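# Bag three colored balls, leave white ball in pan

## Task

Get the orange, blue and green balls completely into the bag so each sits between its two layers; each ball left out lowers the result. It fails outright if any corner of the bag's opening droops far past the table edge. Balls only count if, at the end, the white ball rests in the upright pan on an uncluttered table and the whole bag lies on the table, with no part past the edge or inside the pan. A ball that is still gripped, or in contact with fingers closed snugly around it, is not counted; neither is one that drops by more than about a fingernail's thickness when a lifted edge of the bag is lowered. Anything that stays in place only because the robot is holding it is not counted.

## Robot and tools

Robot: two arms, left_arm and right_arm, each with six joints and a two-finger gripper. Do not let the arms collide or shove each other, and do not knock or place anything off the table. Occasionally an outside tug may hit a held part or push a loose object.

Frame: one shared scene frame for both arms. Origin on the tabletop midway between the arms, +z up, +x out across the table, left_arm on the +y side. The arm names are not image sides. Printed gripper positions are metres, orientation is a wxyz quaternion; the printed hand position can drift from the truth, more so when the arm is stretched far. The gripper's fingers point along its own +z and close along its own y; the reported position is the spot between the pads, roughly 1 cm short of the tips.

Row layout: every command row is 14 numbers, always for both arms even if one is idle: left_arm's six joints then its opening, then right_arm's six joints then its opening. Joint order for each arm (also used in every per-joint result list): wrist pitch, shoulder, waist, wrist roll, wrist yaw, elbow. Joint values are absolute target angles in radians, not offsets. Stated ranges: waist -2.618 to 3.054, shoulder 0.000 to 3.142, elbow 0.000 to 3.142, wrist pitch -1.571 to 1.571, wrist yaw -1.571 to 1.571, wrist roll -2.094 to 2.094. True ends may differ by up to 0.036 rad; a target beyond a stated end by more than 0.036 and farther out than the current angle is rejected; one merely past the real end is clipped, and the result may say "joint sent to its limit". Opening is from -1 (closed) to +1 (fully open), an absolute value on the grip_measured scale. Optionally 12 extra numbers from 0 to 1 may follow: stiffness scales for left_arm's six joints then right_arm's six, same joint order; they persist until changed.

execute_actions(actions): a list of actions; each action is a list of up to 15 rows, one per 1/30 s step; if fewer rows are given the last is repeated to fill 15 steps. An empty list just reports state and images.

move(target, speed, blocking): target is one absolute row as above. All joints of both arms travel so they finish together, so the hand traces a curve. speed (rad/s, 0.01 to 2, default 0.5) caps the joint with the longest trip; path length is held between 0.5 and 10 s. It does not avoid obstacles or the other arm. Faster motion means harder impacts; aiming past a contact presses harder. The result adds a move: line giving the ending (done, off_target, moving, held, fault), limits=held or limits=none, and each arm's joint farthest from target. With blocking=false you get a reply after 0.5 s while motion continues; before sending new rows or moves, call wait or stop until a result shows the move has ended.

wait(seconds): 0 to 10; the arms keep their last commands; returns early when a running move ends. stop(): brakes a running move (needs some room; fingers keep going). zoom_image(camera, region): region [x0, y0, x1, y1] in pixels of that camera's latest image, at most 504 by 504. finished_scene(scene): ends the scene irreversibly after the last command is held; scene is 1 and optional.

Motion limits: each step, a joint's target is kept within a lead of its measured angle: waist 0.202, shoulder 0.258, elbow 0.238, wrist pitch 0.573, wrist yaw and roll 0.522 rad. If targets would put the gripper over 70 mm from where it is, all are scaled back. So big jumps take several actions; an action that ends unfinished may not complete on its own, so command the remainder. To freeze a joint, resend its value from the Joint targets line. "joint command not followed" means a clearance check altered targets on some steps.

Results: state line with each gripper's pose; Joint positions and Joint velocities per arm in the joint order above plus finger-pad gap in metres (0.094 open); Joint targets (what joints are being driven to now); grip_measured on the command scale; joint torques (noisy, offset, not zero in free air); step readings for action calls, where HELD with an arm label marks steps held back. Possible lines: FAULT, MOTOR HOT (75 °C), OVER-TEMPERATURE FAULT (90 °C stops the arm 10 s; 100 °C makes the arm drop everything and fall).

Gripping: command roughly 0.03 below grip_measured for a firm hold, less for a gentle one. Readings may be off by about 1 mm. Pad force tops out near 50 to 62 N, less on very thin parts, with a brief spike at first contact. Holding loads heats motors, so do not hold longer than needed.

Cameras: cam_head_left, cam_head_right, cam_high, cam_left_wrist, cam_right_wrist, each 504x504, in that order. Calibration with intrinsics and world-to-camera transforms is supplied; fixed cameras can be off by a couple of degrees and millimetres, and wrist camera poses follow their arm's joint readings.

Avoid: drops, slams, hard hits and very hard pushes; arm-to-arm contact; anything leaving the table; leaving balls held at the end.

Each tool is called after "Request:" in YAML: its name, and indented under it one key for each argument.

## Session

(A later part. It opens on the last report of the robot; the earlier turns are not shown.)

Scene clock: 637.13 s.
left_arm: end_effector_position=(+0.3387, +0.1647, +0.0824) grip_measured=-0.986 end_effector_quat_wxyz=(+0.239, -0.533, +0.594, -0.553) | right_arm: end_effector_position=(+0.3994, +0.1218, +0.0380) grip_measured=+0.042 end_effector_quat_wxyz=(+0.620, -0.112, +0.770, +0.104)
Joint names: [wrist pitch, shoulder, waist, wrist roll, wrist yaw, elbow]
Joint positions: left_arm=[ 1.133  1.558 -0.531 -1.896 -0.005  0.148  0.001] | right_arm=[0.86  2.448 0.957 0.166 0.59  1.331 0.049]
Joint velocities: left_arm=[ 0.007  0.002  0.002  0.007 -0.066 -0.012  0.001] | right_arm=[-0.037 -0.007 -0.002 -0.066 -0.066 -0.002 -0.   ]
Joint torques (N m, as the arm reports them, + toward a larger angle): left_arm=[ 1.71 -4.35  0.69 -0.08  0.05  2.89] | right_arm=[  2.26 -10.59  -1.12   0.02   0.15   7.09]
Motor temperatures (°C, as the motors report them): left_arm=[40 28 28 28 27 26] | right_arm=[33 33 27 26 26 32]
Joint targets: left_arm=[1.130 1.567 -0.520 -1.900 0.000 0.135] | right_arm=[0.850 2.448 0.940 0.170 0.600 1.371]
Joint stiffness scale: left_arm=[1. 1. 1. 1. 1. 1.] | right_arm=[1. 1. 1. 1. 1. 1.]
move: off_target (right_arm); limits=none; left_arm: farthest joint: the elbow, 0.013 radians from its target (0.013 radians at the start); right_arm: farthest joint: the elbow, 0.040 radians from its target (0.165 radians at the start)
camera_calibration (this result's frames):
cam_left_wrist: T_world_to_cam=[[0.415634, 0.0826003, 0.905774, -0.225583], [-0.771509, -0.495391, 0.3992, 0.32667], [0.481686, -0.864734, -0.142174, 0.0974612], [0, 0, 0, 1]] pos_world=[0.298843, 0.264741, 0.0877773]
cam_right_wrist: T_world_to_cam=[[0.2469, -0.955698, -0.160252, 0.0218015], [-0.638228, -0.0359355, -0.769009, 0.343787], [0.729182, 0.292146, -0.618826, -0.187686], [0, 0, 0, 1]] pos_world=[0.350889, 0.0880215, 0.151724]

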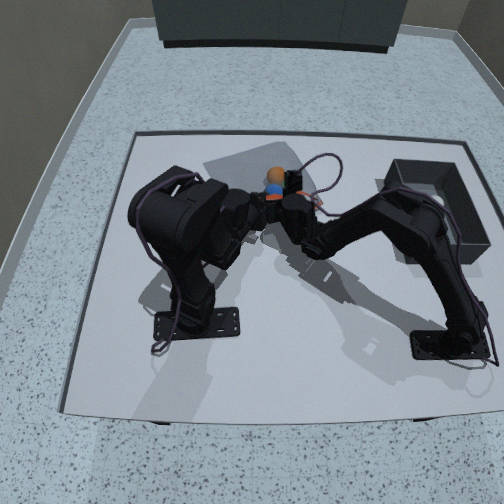

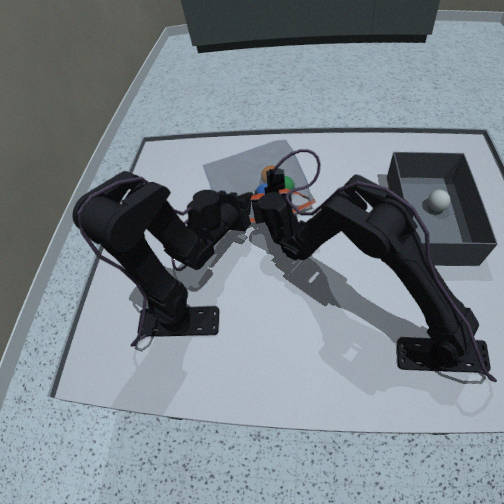

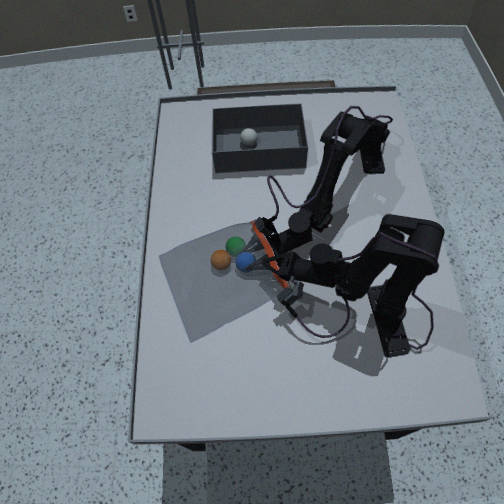

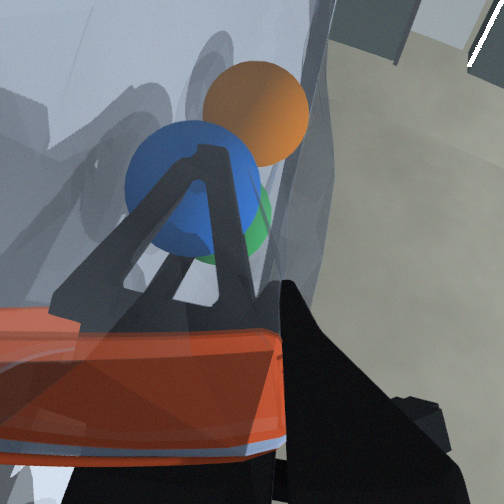

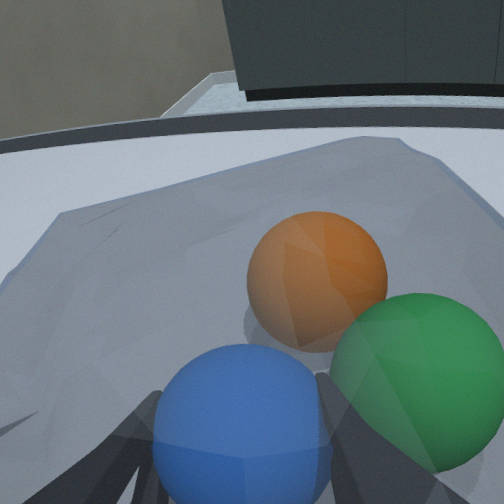

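Request:
execute_actions:
  actions:
    - [[1.17,1.567,-0.52,-1.9,0,0.135,-1,0.85,2.448,0.955,0.17,0.6,1.36,0.03]]
    - [[1.21,1.567,-0.52,-1.9,0,0.135,-1,0.85,2.448,0.955,0.17,0.6,1.36,0.2]]
    - [[1.21,1.567,-0.52,-1.9,0,0.135,-1,0.85,2.448,0.955,0.17,0.6,1.36,0.32]]

Request:
move:
  target: [1.21,1.567,-0.52,-1.9,0,0.135,-1,0.916,2.361,1.0,0.17,0.6,1.187,0.32]
  speed: 0.12

Request:
move:
  target: [1.21,1.567,-0.52,-1.9,0,0.135,-1,1.04,2.21,1.09,0.17,0.6,0.885,0.32]
  speed: 0.2

Scene clock: 645.13 s.
left_arm: end_effector_position=(+0.3420, +0.1632, +0.0967) grip_measured=-0.986 end_effector_quat_wxyz=(+0.248, -0.521, +0.580, -0.575) | right_arm: end_effector_position=(+0.3993, +0.1217, +0.0375) grip_measured=+0.317 end_effector_quat_wxyz=(+0.619, -0.113, +0.771, +0.103)
Joint names: [wrist pitch, shoulder, waist, wrist roll, wrist yaw, elbow]
Joint positions: left_arm=[ 1.192  1.558 -0.531 -1.896 -0.005  0.148  0.001] | right_arm=[0.858 2.448 0.957 0.166 0.59  1.331 0.062]
Joint velocities: left_arm=[ 0.007 -0.017 -0.002 -0.051 -0.037 -0.007 -0.001] | right_arm=[-0.022 -0.002 -0.007  0.066 -0.037 -0.027  0.001]
Joint torques (N m, as the arm reports them, + toward a larger angle): left_arm=[ 1.92 -4.34  0.71 -0.06  0.06  2.88] | right_arm=[  2.29 -10.58  -0.09   0.01   0.15   6.39]
Motor temperatures (°C, as the motors report them): left_arm=[40 28 28 28 27 26] | right_arm=[33 33 27 26 26 32]
Joint targets: left_arm=[1.210 1.567 -0.520 -1.900 0.000 0.135] | right_arm=[0.850 2.448 0.955 0.170 0.600 1.360]
Joint stiffness scale: left_arm=[1. 1. 1. 1. 1. 1.] | right_arm=[1. 1. 1. 1. 1. 1.]
Step readings (joint positions; steps 1 to 15: 1st action; 16 to 30: 2nd action; 31 to 45: 3rd action):
0: left_arm=[1.133 1.558 -0.531 -1.896 -0.005 0.148] | right_arm=[0.860 2.448 0.957 0.166 0.590 1.331]
1: left_arm=[1.135 1.558 -0.531 -1.896 -0.005 0.148] | right_arm=[0.860 2.448 0.957 0.166 0.590 1.331]
2: left_arm=[1.139 1.558 -0.531 -1.896 -0.005 0.148] | right_arm=[0.860 2.448 0.957 0.166 0.590 1.331]
4: left_arm=[1.146 1.558 -0.531 -1.896 -0.005 0.148] | right_arm=[0.860 2.448 0.957 0.166 0.590 1.331]
8: left_arm=[1.151 1.558 -0.531 -1.896 -0.005 0.148] | right_arm=[0.860 2.448 0.957 0.166 0.590 1.331]
15: left_arm=[1.154 1.558 -0.531 -1.896 -0.005 0.148] | right_arm=[0.860 2.448 0.957 0.166 0.590 1.331]
16: left_arm=[1.157 1.558 -0.531 -1.896 -0.005 0.148] | right_arm=[0.860 2.448 0.957 0.166 0.590 1.331]
17: left_arm=[1.163 1.558 -0.531 -1.896 -0.005 0.148] | right_arm=[0.860 2.448 0.957 0.166 0.590 1.331]
19: left_arm=[1.176 1.558 -0.531 -1.896 -0.005 0.148] | right_arm=[0.860 2.448 0.957 0.166 0.590 1.331]
23: left_arm=[1.187 1.558 -0.531 -1.896 -0.005 0.148] | right_arm=[0.860 2.448 0.957 0.166 0.590 1.331]
30: left_arm=[1.191 1.558 -0.531 -1.896 -0.005 0.148] | right_arm=[0.860 2.448 0.957 0.166 0.590 1.331]
31: left_arm=[1.191 1.558 -0.531 -1.896 -0.005 0.148] | right_arm=[0.860 2.448 0.957 0.166 0.590 1.331]
32: left_arm=[1.192 1.558 -0.531 -1.896 -0.005 0.148] | right_arm=[0.860 2.448 0.957 0.166 0.590 1.331]
34: left_arm=[1.192 1.558 -0.531 -1.896 -0.005 0.148] | right_arm=[0.858 2.448 0.957 0.166 0.590 1.331]
38: left_arm=[1.192 1.558 -0.531 -1.896 -0.005 0.148] | right_arm=[0.858 2.448 0.957 0.166 0.590 1.331]
45: Joint positions above
camera_calibration (this result's frames):
cam_left_wrist: T_world_to_cam=[[0.366434, 0.106041, 0.924382, -0.228611], [-0.792131, -0.485631, 0.369718, 0.331032], [0.488114, -0.867708, -0.0939529, 0.0902066], [0, 0, 0, 1]] pos_world=[0.30196, 0.263275, 0.0974107]
cam_right_wrist: T_world_to_cam=[[0.246582, -0.955952, -0.159229, 0.0217658], [-0.63939, -0.037006, -0.767992, 0.343918], [0.728271, 0.291182, -0.620351, -0.187361], [0, 0, 0, 1]] pos_world=[0.35098, 0.0880901, 0.151363]

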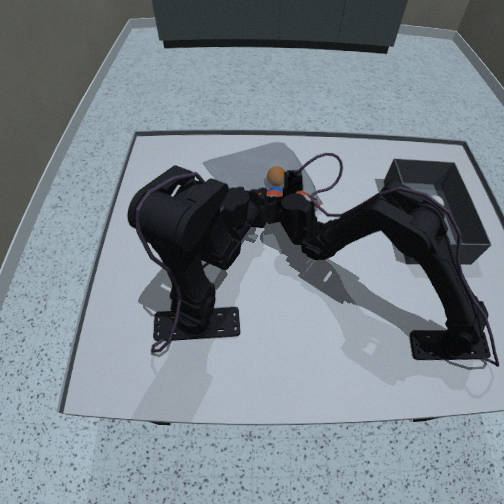

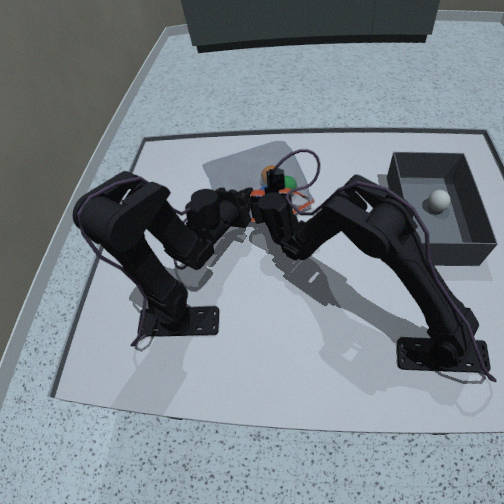

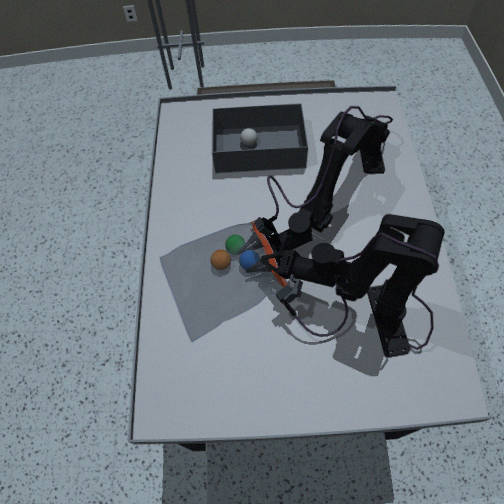

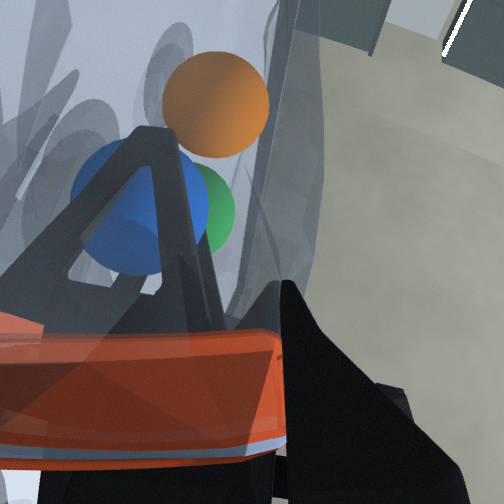

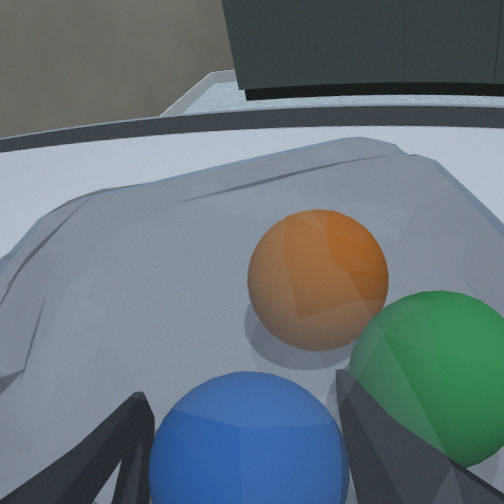

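Scene clock: 646.73 s.
left_arm: end_effector_position=(+0.3421, +0.1631, +0.0972) grip_measured=-0.986 end_effector_quat_wxyz=(+0.248, -0.520, +0.580, -0.576) | right_arm: end_effector_position=(+0.3715, +0.1155, +0.0347) grip_measured=+0.317 end_effector_quat_wxyz=(+0.611, -0.130, +0.774, +0.107)
Joint names: [wrist pitch, shoulder, waist, wrist roll, wrist yaw, elbow]
Joint positions: left_arm=[ 1.194  1.558 -0.531 -1.896 -0.005  0.148  0.001] | right_arm=[0.9   2.388 0.989 0.166 0.59  1.207 0.062]
Joint velocities: left_arm=[ 0.007 -0.017  0.007 -0.022  0.051  0.007 -0.   ] | right_arm=[-0.051 -0.007 -0.027  0.066 -0.037  0.007 -0.001]
Joint torques (N m, as the arm reports them, + toward a larger angle): left_arm=[ 1.9  -4.33  0.7  -0.06  0.06  2.89] | right_arm=[  2.55 -11.99   0.8    0.01   0.16   3.07]
Motor temperatures (°C, as the motors report them): left_arm=[40 28 28 28 27 26] | right_arm=[33 34 27 26 26 32]
Joint targets: left_arm=[1.210 1.567 -0.520 -1.900 -0.000 0.135] | right_arm=[0.916 2.361 1.000 0.170 0.600 1.187]
Joint stiffness scale: left_arm=[1. 1. 1. 1. 1. 1.] | right_arm=[1. 1. 1. 1. 1. 1.]
move: off_target (right_arm); limits=none; left_arm: farthest joint: the wrist pitch, 0.016 radians from its target (0.018 radians at the start); right_arm: farthest joint: the shoulder, 0.027 radians from its target (0.087 radians at the start)
camera_calibration (this result's frames):
cam_left_wrist: T_world_to_cam=[[0.364836, 0.106789, 0.924927, -0.228697], [-0.792769, -0.485333, 0.368742, 0.331177], [0.488275, -0.867784, -0.0924078, 0.0899744], [0, 0, 0, 1]] pos_world=[0.302052, 0.263232, 0.0977236]
cam_right_wrist: T_world_to_cam=[[0.275082, -0.950346, -0.145508, 0.010611], [-0.647898, -0.0714226, -0.758371, 0.330539], [0.710322, 0.302888, -0.635375, -0.161203], [0, 0, 0, 1]] pos_world=[0.325743, 0.0825188, 0.149791]

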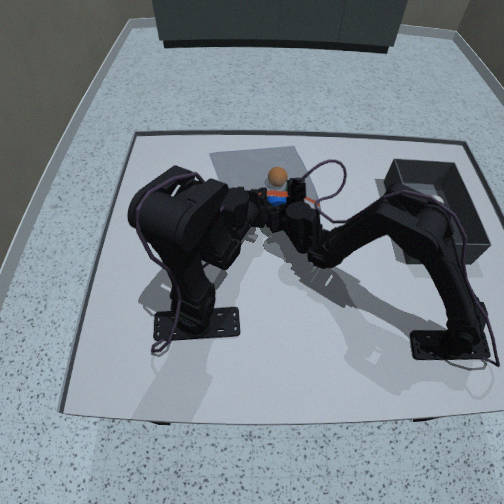

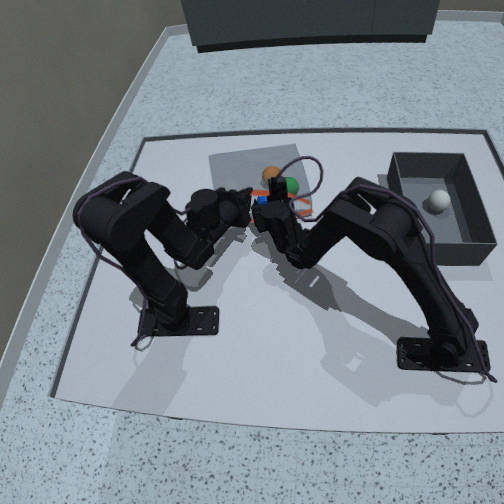

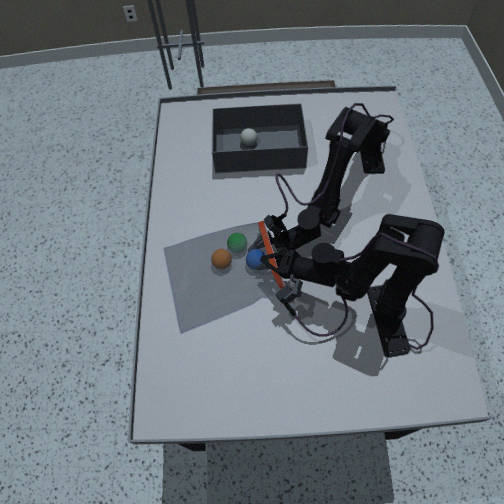

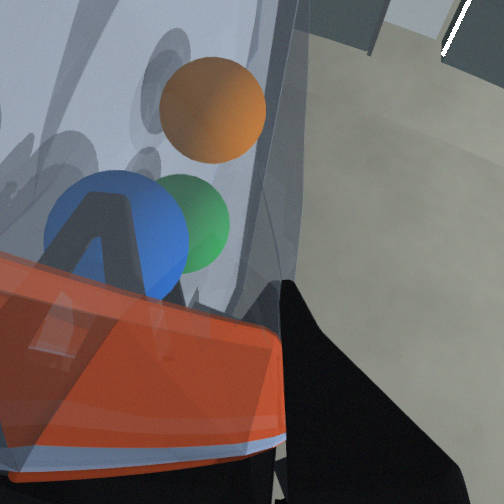

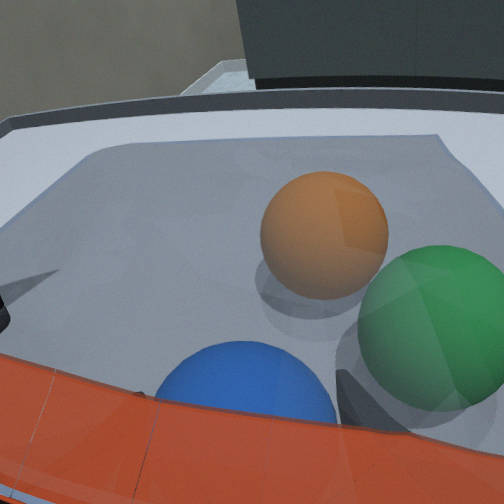

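Scene clock: 648.83 s.
left_arm: end_effector_position=(+0.3421, +0.1631, +0.0972) grip_measured=-0.986 end_effector_quat_wxyz=(+0.248, -0.520, +0.580, -0.576) | right_arm: end_effector_position=(+0.3012, +0.0970, +0.0373) grip_measured=+0.317 end_effector_quat_wxyz=(+0.599, -0.170, +0.772, +0.128)
Joint names: [wrist pitch, shoulder, waist, wrist roll, wrist yaw, elbow]
Joint positions: left_arm=[ 1.194  1.558 -0.531 -1.896 -0.005  0.148  0.001] | right_arm=[1.024 2.235 1.079 0.166 0.59  0.906 0.062]
Joint velocities: left_arm=[-0.022 -0.012 -0.002 -0.007 -0.037 -0.007 -0.   ] | right_arm=[-0.007 -0.002  0.012 -0.051  0.007 -0.002  0.001]
Joint torques (N m, as the arm reports them, + toward a larger angle): left_arm=[ 1.91 -4.35  0.72 -0.07  0.06  2.91] | right_arm=[  2.55 -10.37   0.8    0.01   0.16   2.46]
Motor temperatures (°C, as the motors report them): left_arm=[40 28 28 28 27 26] | right_arm=[33 34 27 26 26 32]
Joint targets: left_arm=[1.210 1.567 -0.520 -1.900 0.000 0.135] | right_arm=[1.040 2.210 1.090 0.170 0.600 0.885]
Joint stiffness scale: left_arm=[1. 1. 1. 1. 1. 1.] | right_arm=[1. 1. 1. 1. 1. 1.]
move: off_target (right_arm); limits=none; left_arm: farthest joint: the wrist pitch, 0.016 radians from its target (0.016 radians at the start); right_arm: farthest joint: the shoulder, 0.025 radians from its target (0.178 radians at the start)
camera_calibration (this result's frames):
cam_left_wrist: T_world_to_cam=[[0.364836, 0.106789, 0.924927, -0.228697], [-0.792769, -0.485333, 0.368742, 0.331177], [0.488275, -0.867784, -0.0924078, 0.0899744], [0, 0, 0, 1]] pos_world=[0.302052, 0.263232, 0.0977236]
cam_right_wrist: T_world_to_cam=[[0.358101, -0.924446, -0.13101, -0.0153537], [-0.647849, -0.144973, -0.747847, 0.292399], [0.672351, 0.35268, -0.650816, -0.096773], [0, 0, 0, 1]] pos_world=[0.259994, 0.0623262, 0.153677]

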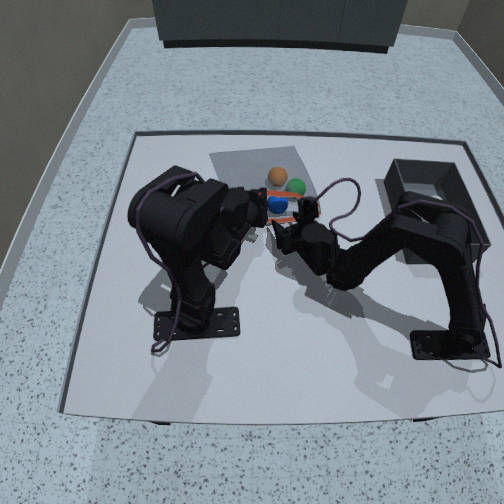

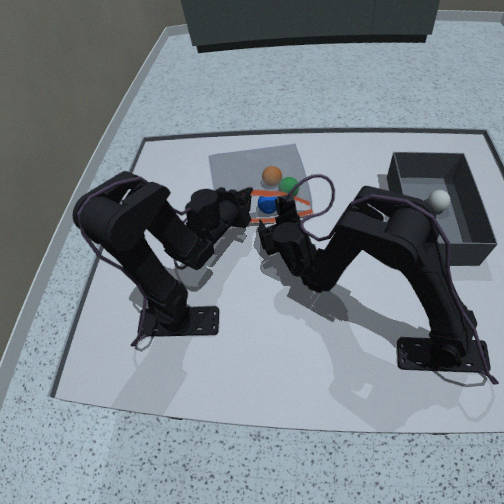

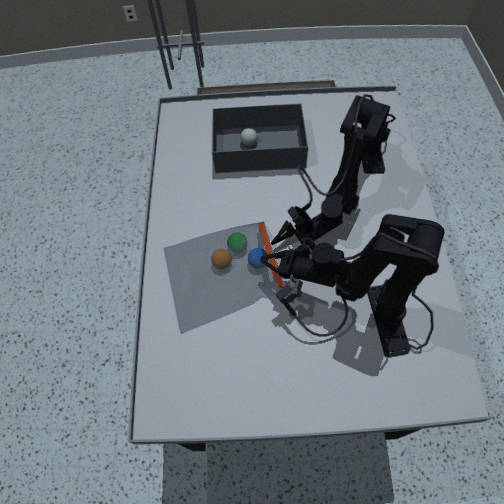

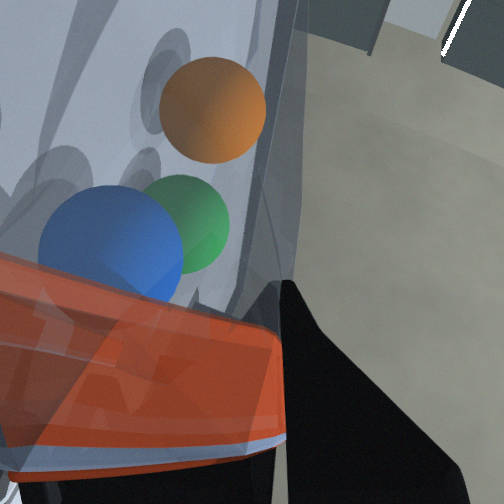

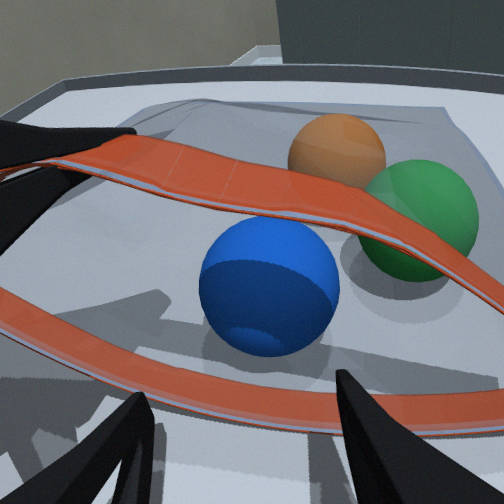

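Request:
move:
  target: [1.21,1.567,-0.52,-1.9,0,0.135,-1,0.863,2.385,0.975,0.17,0.6,1.243,-0.4]
  speed: 0.12

Request:
move:
  target: [1.21,1.567,-0.52,-1.9,0,0.135,-1,0.82,2.448,0.945,0.17,0.6,1.371,-0.4]
  speed: 0.1

Scene clock: 656.43 s.
left_arm: end_effector_position=(+0.3421, +0.1631, +0.0972) grip_measured=-0.986 end_effector_quat_wxyz=(+0.248, -0.520, +0.580, -0.576) | right_arm: end_effector_position=(+0.3713, +0.1127, +0.0292) grip_measured=-0.397 end_effector_quat_wxyz=(+0.603, -0.135, +0.780, +0.098)
Joint names: [wrist pitch, shoulder, waist, wrist roll, wrist yaw, elbow]
Joint positions: left_arm=[ 1.194  1.558 -0.531 -1.896 -0.005  0.148  0.001] | right_arm=[0.869 2.385 0.986 0.166 0.59  1.205 0.028]
Joint velocities: left_arm=[-0.037  0.007 -0.002  0.022 -0.037 -0.022 -0.001] | right_arm=[ 0.037  0.002 -0.027 -0.11  -0.066 -0.007 -0.001]
Joint torques (N m, as the arm reports them, + toward a larger angle): left_arm=[ 1.9  -4.35  0.68 -0.08  0.06  2.91] | right_arm=[  2.32 -10.03  -0.73   0.01   0.16   6.75]
Motor temperatures (°C, as the motors report them): left_arm=[40 28 28 28 27 26] | right_arm=[33 34 27 26 26 32]
Joint targets: left_arm=[1.210 1.567 -0.520 -1.900 0.000 0.135] | right_arm=[0.863 2.385 0.975 0.170 0.600 1.243]
Joint stiffness scale: left_arm=[1. 1. 1. 1. 1. 1.] | right_arm=[1. 1. 1. 1. 1. 1.]
move: off_target (right_arm); limits=none; left_arm: farthest joint: the wrist pitch, 0.016 radians from its target (0.016 radians at the start); right_arm: farthest joint: the elbow, 0.038 radians from its target (0.337 radians at the start)
camera_calibration (this result's frames):
cam_left_wrist: T_world_to_cam=[[0.364836, 0.106789, 0.924927, -0.228697], [-0.792769, -0.485333, 0.368742, 0.331177], [0.488275, -0.867784, -0.0924078, 0.0899744], [0, 0, 0, 1]] pos_world=[0.302052, 0.263232, 0.0977236]
cam_right_wrist: T_world_to_cam=[[0.270166, -0.954367, -0.127257, 0.00889293], [-0.661187, -0.087824, -0.745063, 0.332419], [0.699887, 0.285431, -0.654742, -0.157324], [0, 0, 0, 1]] pos_world=[0.327497, 0.0825867, 0.145798]

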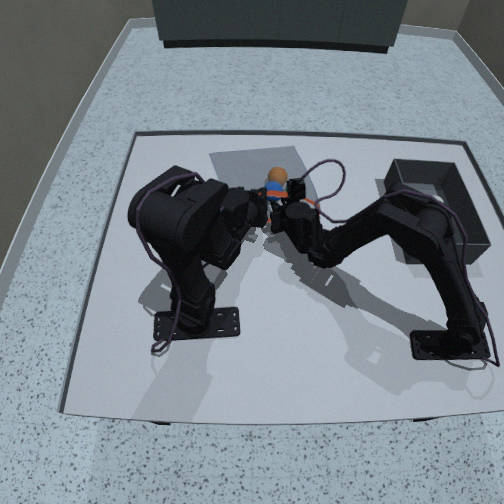

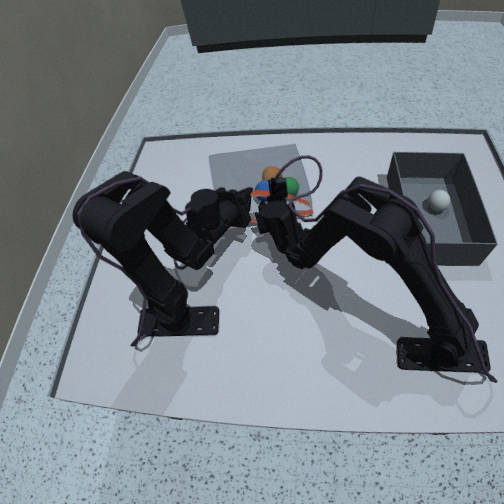

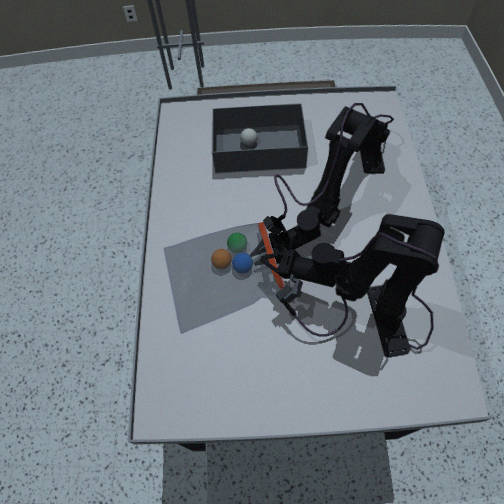

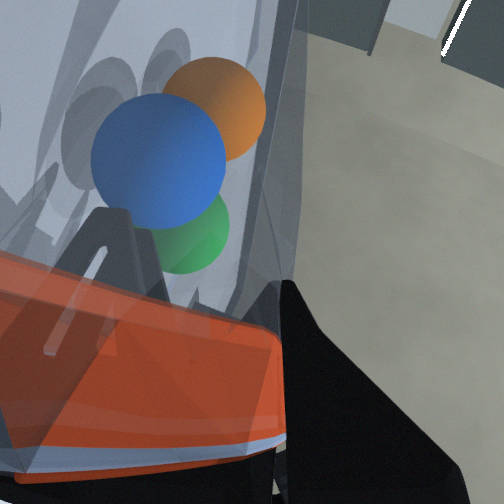

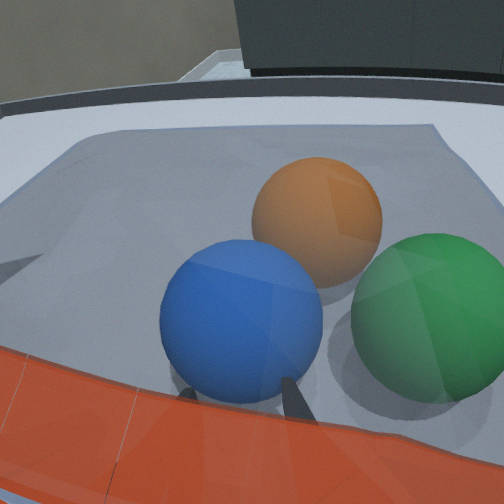

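Scene clock: 658.47 s.
left_arm: end_effector_position=(+0.3421, +0.1631, +0.0973) grip_measured=-0.986 end_effector_quat_wxyz=(+0.248, -0.520, +0.580, -0.576) | right_arm: end_effector_position=(+0.3985, +0.1202, +0.0308) grip_measured=-0.397 end_effector_quat_wxyz=(+0.610, -0.119, +0.778, +0.095)
Joint names: [wrist pitch, shoulder, waist, wrist roll, wrist yaw, elbow]
Joint positions: left_arm=[ 1.194  1.558 -0.531 -1.896 -0.005  0.148  0.001] | right_arm=[0.826 2.449 0.956 0.166 0.59  1.333 0.028]
Joint velocities: left_arm=[ 0.022 -0.007 -0.017  0.022  0.022  0.002  0.   ] | right_arm=[-0.037 -0.012 -0.002  0.022 -0.081  0.012 -0.001]
Joint torques (N m, as the arm reports them, + toward a larger angle): left_arm=[ 1.89 -4.33  0.69 -0.07  0.06  2.92] | right_arm=[  2.32 -10.66  -0.74   0.01   0.16   7.  ]
Motor temperatures (°C, as the motors report them): left_arm=[40 28 28 28 27 26] | right_arm=[33 34 27 26 26 32]
Joint targets: left_arm=[1.210 1.567 -0.520 -1.900 -0.000 0.135] | right_arm=[0.820 2.448 0.945 0.170 0.600 1.371]
Joint stiffness scale: left_arm=[1. 1. 1. 1. 1. 1.] | right_arm=[1. 1. 1. 1. 1. 1.]
move: off_target (right_arm); limits=none; left_arm: farthest joint: the wrist pitch, 0.016 radians from its target (0.016 radians at the start); right_arm: farthest joint: the elbow, 0.038 radians from its target (0.166 radians at the start)
camera_calibration (this result's frames):
cam_left_wrist: T_world_to_cam=[[0.364517, 0.106939, 0.925036, -0.228714], [-0.792896, -0.485273, 0.368546, 0.331206], [0.488307, -0.867798, -0.0920987, 0.0899279], [0, 0, 0, 1]] pos_world=[0.30207, 0.263223, 0.0977863]
cam_right_wrist: T_world_to_cam=[[0.243364, -0.959758, -0.140139, 0.0206495], [-0.653919, -0.0556422, -0.754516, 0.345809], [0.716355, 0.275261, -0.641145, -0.183145], [0, 0, 0, 1]] pos_world=[0.352302, 0.0894727, 0.14639]

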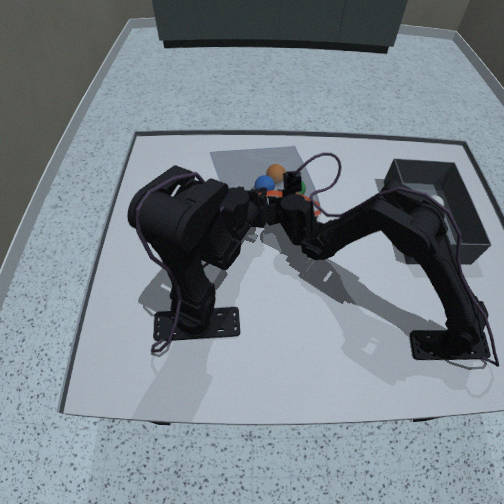

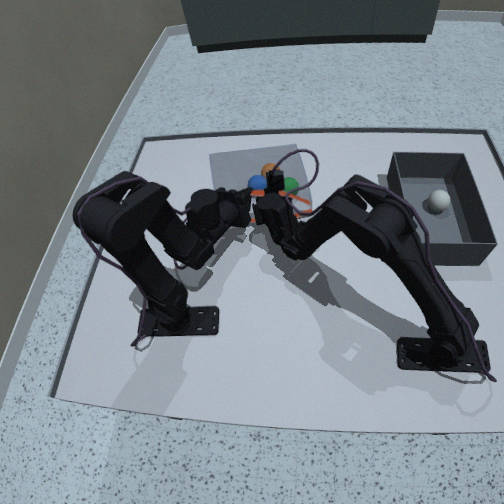

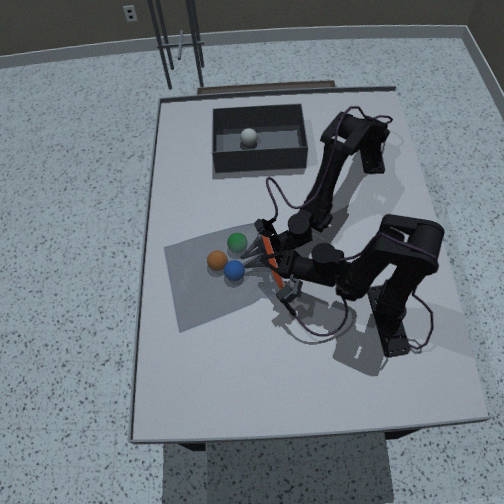

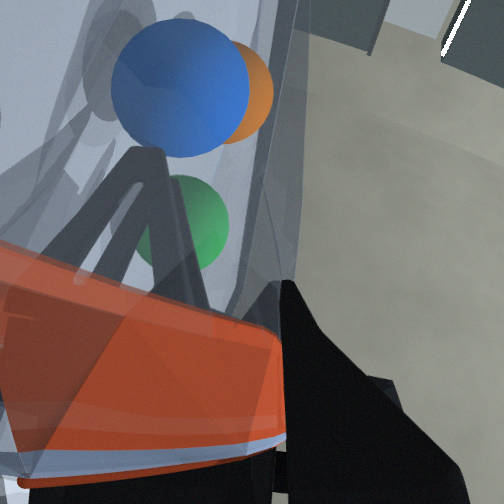

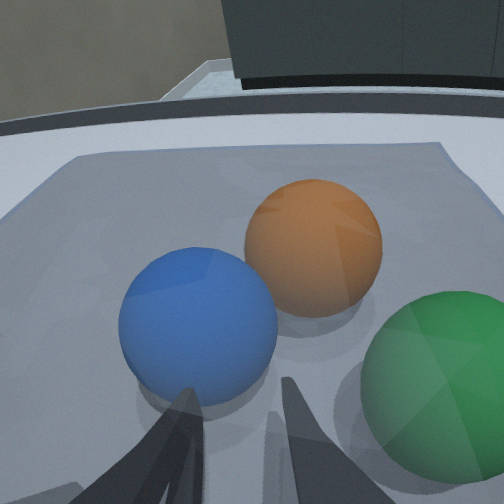

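Request:
move:
  target: [1.21,1.567,-0.52,-1.9,0,0.135,-1,1.04,2.21,1.09,0.17,0.6,0.885,-0.4]
  speed: 0.3

Request:
move:
  target: [0.96,1.567,-0.52,-1.9,0,0.135,-1,1.0,1.7,1.0,0.17,0.6,0.45,-0.4]
  speed: 0.25

Scene clock: 666.77 s.
left_arm: end_effector_position=(+0.3421, +0.1631, +0.0973) grip_measured=-0.986 end_effector_quat_wxyz=(+0.248, -0.520, +0.580, -0.576) | right_arm: end_effector_position=(+0.3008, +0.0971, +0.0372) grip_measured=-0.397 end_effector_quat_wxyz=(+0.599, -0.170, +0.772, +0.128)
Joint names: [wrist pitch, shoulder, waist, wrist roll, wrist yaw, elbow]
Joint positions: left_arm=[ 1.194  1.558 -0.531 -1.896 -0.005  0.148  0.001] | right_arm=[1.024 2.235 1.08  0.166 0.59  0.906 0.028]
Joint velocities: left_arm=[-0.022 -0.002 -0.007 -0.022  0.007 -0.002  0.001] | right_arm=[ 0.037  0.002 -0.012 -0.022 -0.022  0.002 -0.001]
Joint torques (N m, as the arm reports them, + toward a larger angle): left_arm=[ 1.9  -4.35  0.65 -0.07  0.04  2.9 ] | right_arm=[  2.55 -10.38   0.66   0.01   0.16   2.47]
Motor temperatures (°C, as the motors report them): left_arm=[40 28 28 28 27 26] | right_arm=[34 34 27 26 26 32]
Joint targets: left_arm=[1.210 1.567 -0.520 -1.900 0.000 0.135] | right_arm=[1.040 2.210 1.090 0.170 0.600 0.885]
Joint stiffness scale: left_arm=[1. 1. 1. 1. 1. 1.] | right_arm=[1. 1. 1. 1. 1. 1.]
move: off_target (right_arm); limits=none; left_arm: farthest joint: the wrist pitch, 0.016 radians from its target (0.016 radians at the start); right_arm: farthest joint: the shoulder, 0.025 radians from its target (0.239 radians at the start)
camera_calibration (this result's frames):
cam_left_wrist: T_world_to_cam=[[0.364517, 0.106939, 0.925036, -0.228714], [-0.792896, -0.485273, 0.368546, 0.331206], [0.488307, -0.867798, -0.0920987, 0.0899279], [0, 0, 0, 1]] pos_world=[0.30207, 0.263223, 0.0977863]
cam_right_wrist: T_world_to_cam=[[0.358781, -0.924215, -0.130776, -0.015326], [-0.647882, -0.145713, -0.747674, 0.292178], [0.671956, 0.352979, -0.651062, -0.0965766], [0, 0, 0, 1]] pos_world=[0.259691, 0.0624991, 0.153572]

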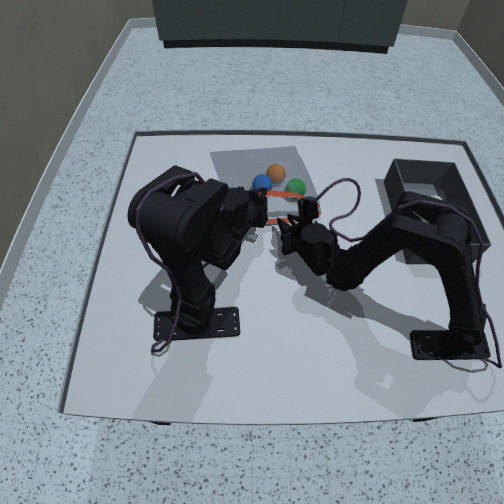

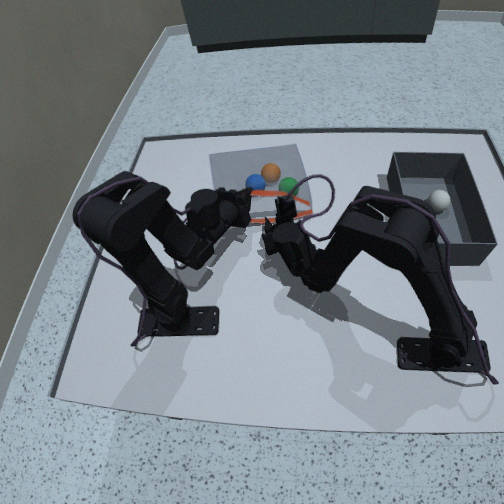

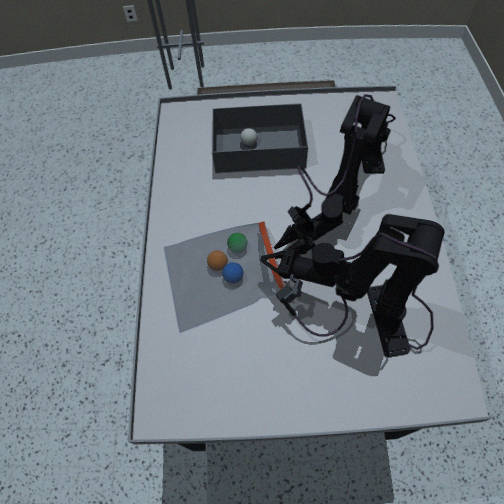

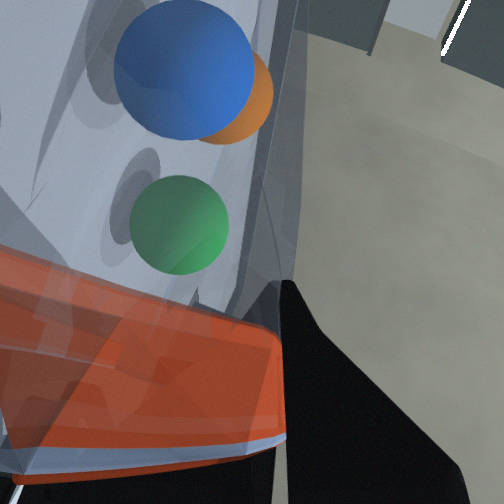

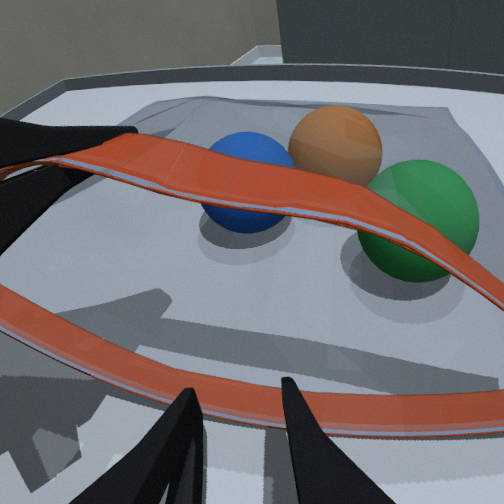

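Scene clock: 669.40 s.
left_arm: end_effector_position=(+0.3269, +0.1701, +0.0472) grip_measured=-0.986 end_effector_quat_wxyz=(+0.214, -0.561, +0.627, -0.497) | right_arm: end_effector_position=(+0.2686, -0.0117, +0.1133) grip_measured=-0.397 end_effector_quat_wxyz=(+0.620, -0.130, +0.764, +0.124)
Joint names: [wrist pitch, shoulder, waist, wrist roll, wrist yaw, elbow]
Joint positions: left_arm=[ 0.982  1.558 -0.531 -1.896 -0.004  0.148  0.001] | right_arm=[1.006 1.721 1.012 0.166 0.591 0.47  0.028]
Joint velocities: left_arm=[-0.051 -0.002 -0.002  0.037  0.022  0.017  0.   ] | right_arm=[ 0.022 -0.012 -0.002 -0.081  0.007 -0.002 -0.001]
Joint torques (N m, as the arm reports them, + toward a larger angle): left_arm=[ 1.5  -4.29  0.69 -0.07  0.06  2.84] | right_arm=[ 2.32 -6.71 -0.78  0.01  0.14  2.84]
Motor temperatures (°C, as the motors report them): left_arm=[40 28 28 28 27 26] | right_arm=[34 34 27 26 26 32]
Joint targets: left_arm=[0.960 1.567 -0.520 -1.900 -0.000 0.135] | right_arm=[1.000 1.700 1.000 0.170 0.600 0.450]
Joint stiffness scale: left_arm=[1. 1. 1. 1. 1. 1.] | right_arm=[1. 1. 1. 1. 1. 1.]
move: off_target (left_arm, right_arm); limits=none; left_arm: farthest joint: the wrist pitch, 0.022 radians from its target (0.234 radians at the start); right_arm: farthest joint: the shoulder, 0.021 radians from its target (0.535 radians at the start)
camera_calibration (this result's frames):
cam_left_wrist: T_world_to_cam=[[0.535813, 0.0266722, 0.843915, -0.216084], [-0.71221, -0.522561, 0.468707, 0.316231], [0.453498, -0.852185, -0.260999, 0.115488], [0, 0, 0, 1]] pos_world=[0.28863, 0.26943, 0.064279]
cam_right_wrist: T_world_to_cam=[[0.299426, -0.939205, -0.168039, -0.0744634], [-0.629784, -0.06225, -0.774272, 0.311428], [0.71674, 0.337666, -0.610136, -0.0038334], [0, 0, 0, 1]] pos_world=[0.221176, -0.0492556, 0.226278]

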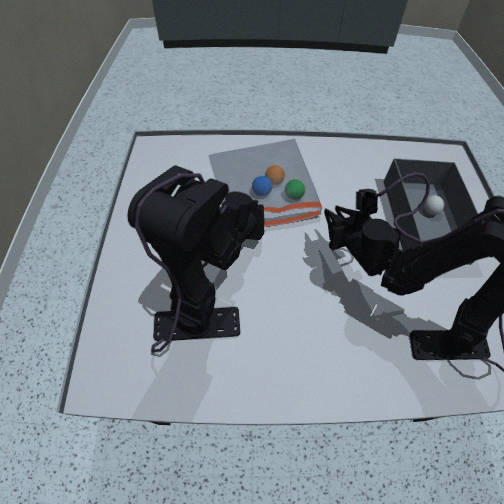

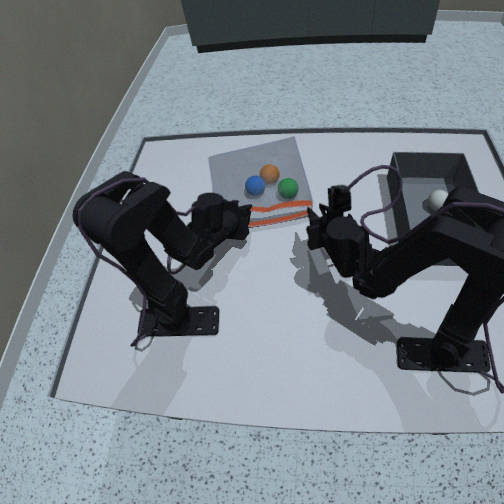

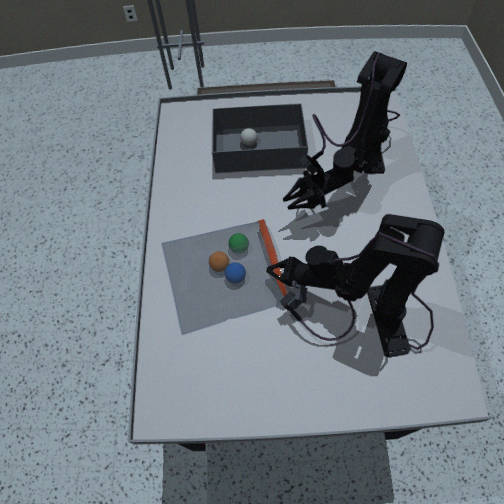

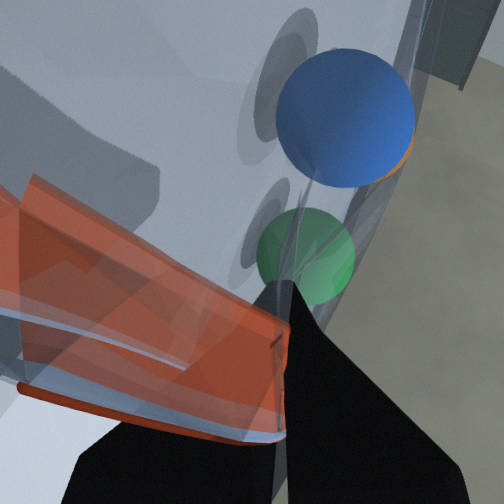

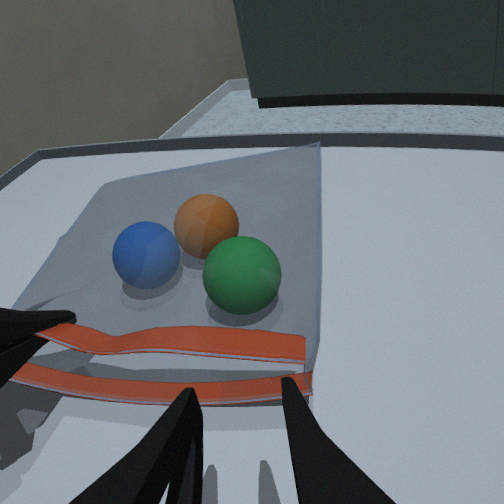

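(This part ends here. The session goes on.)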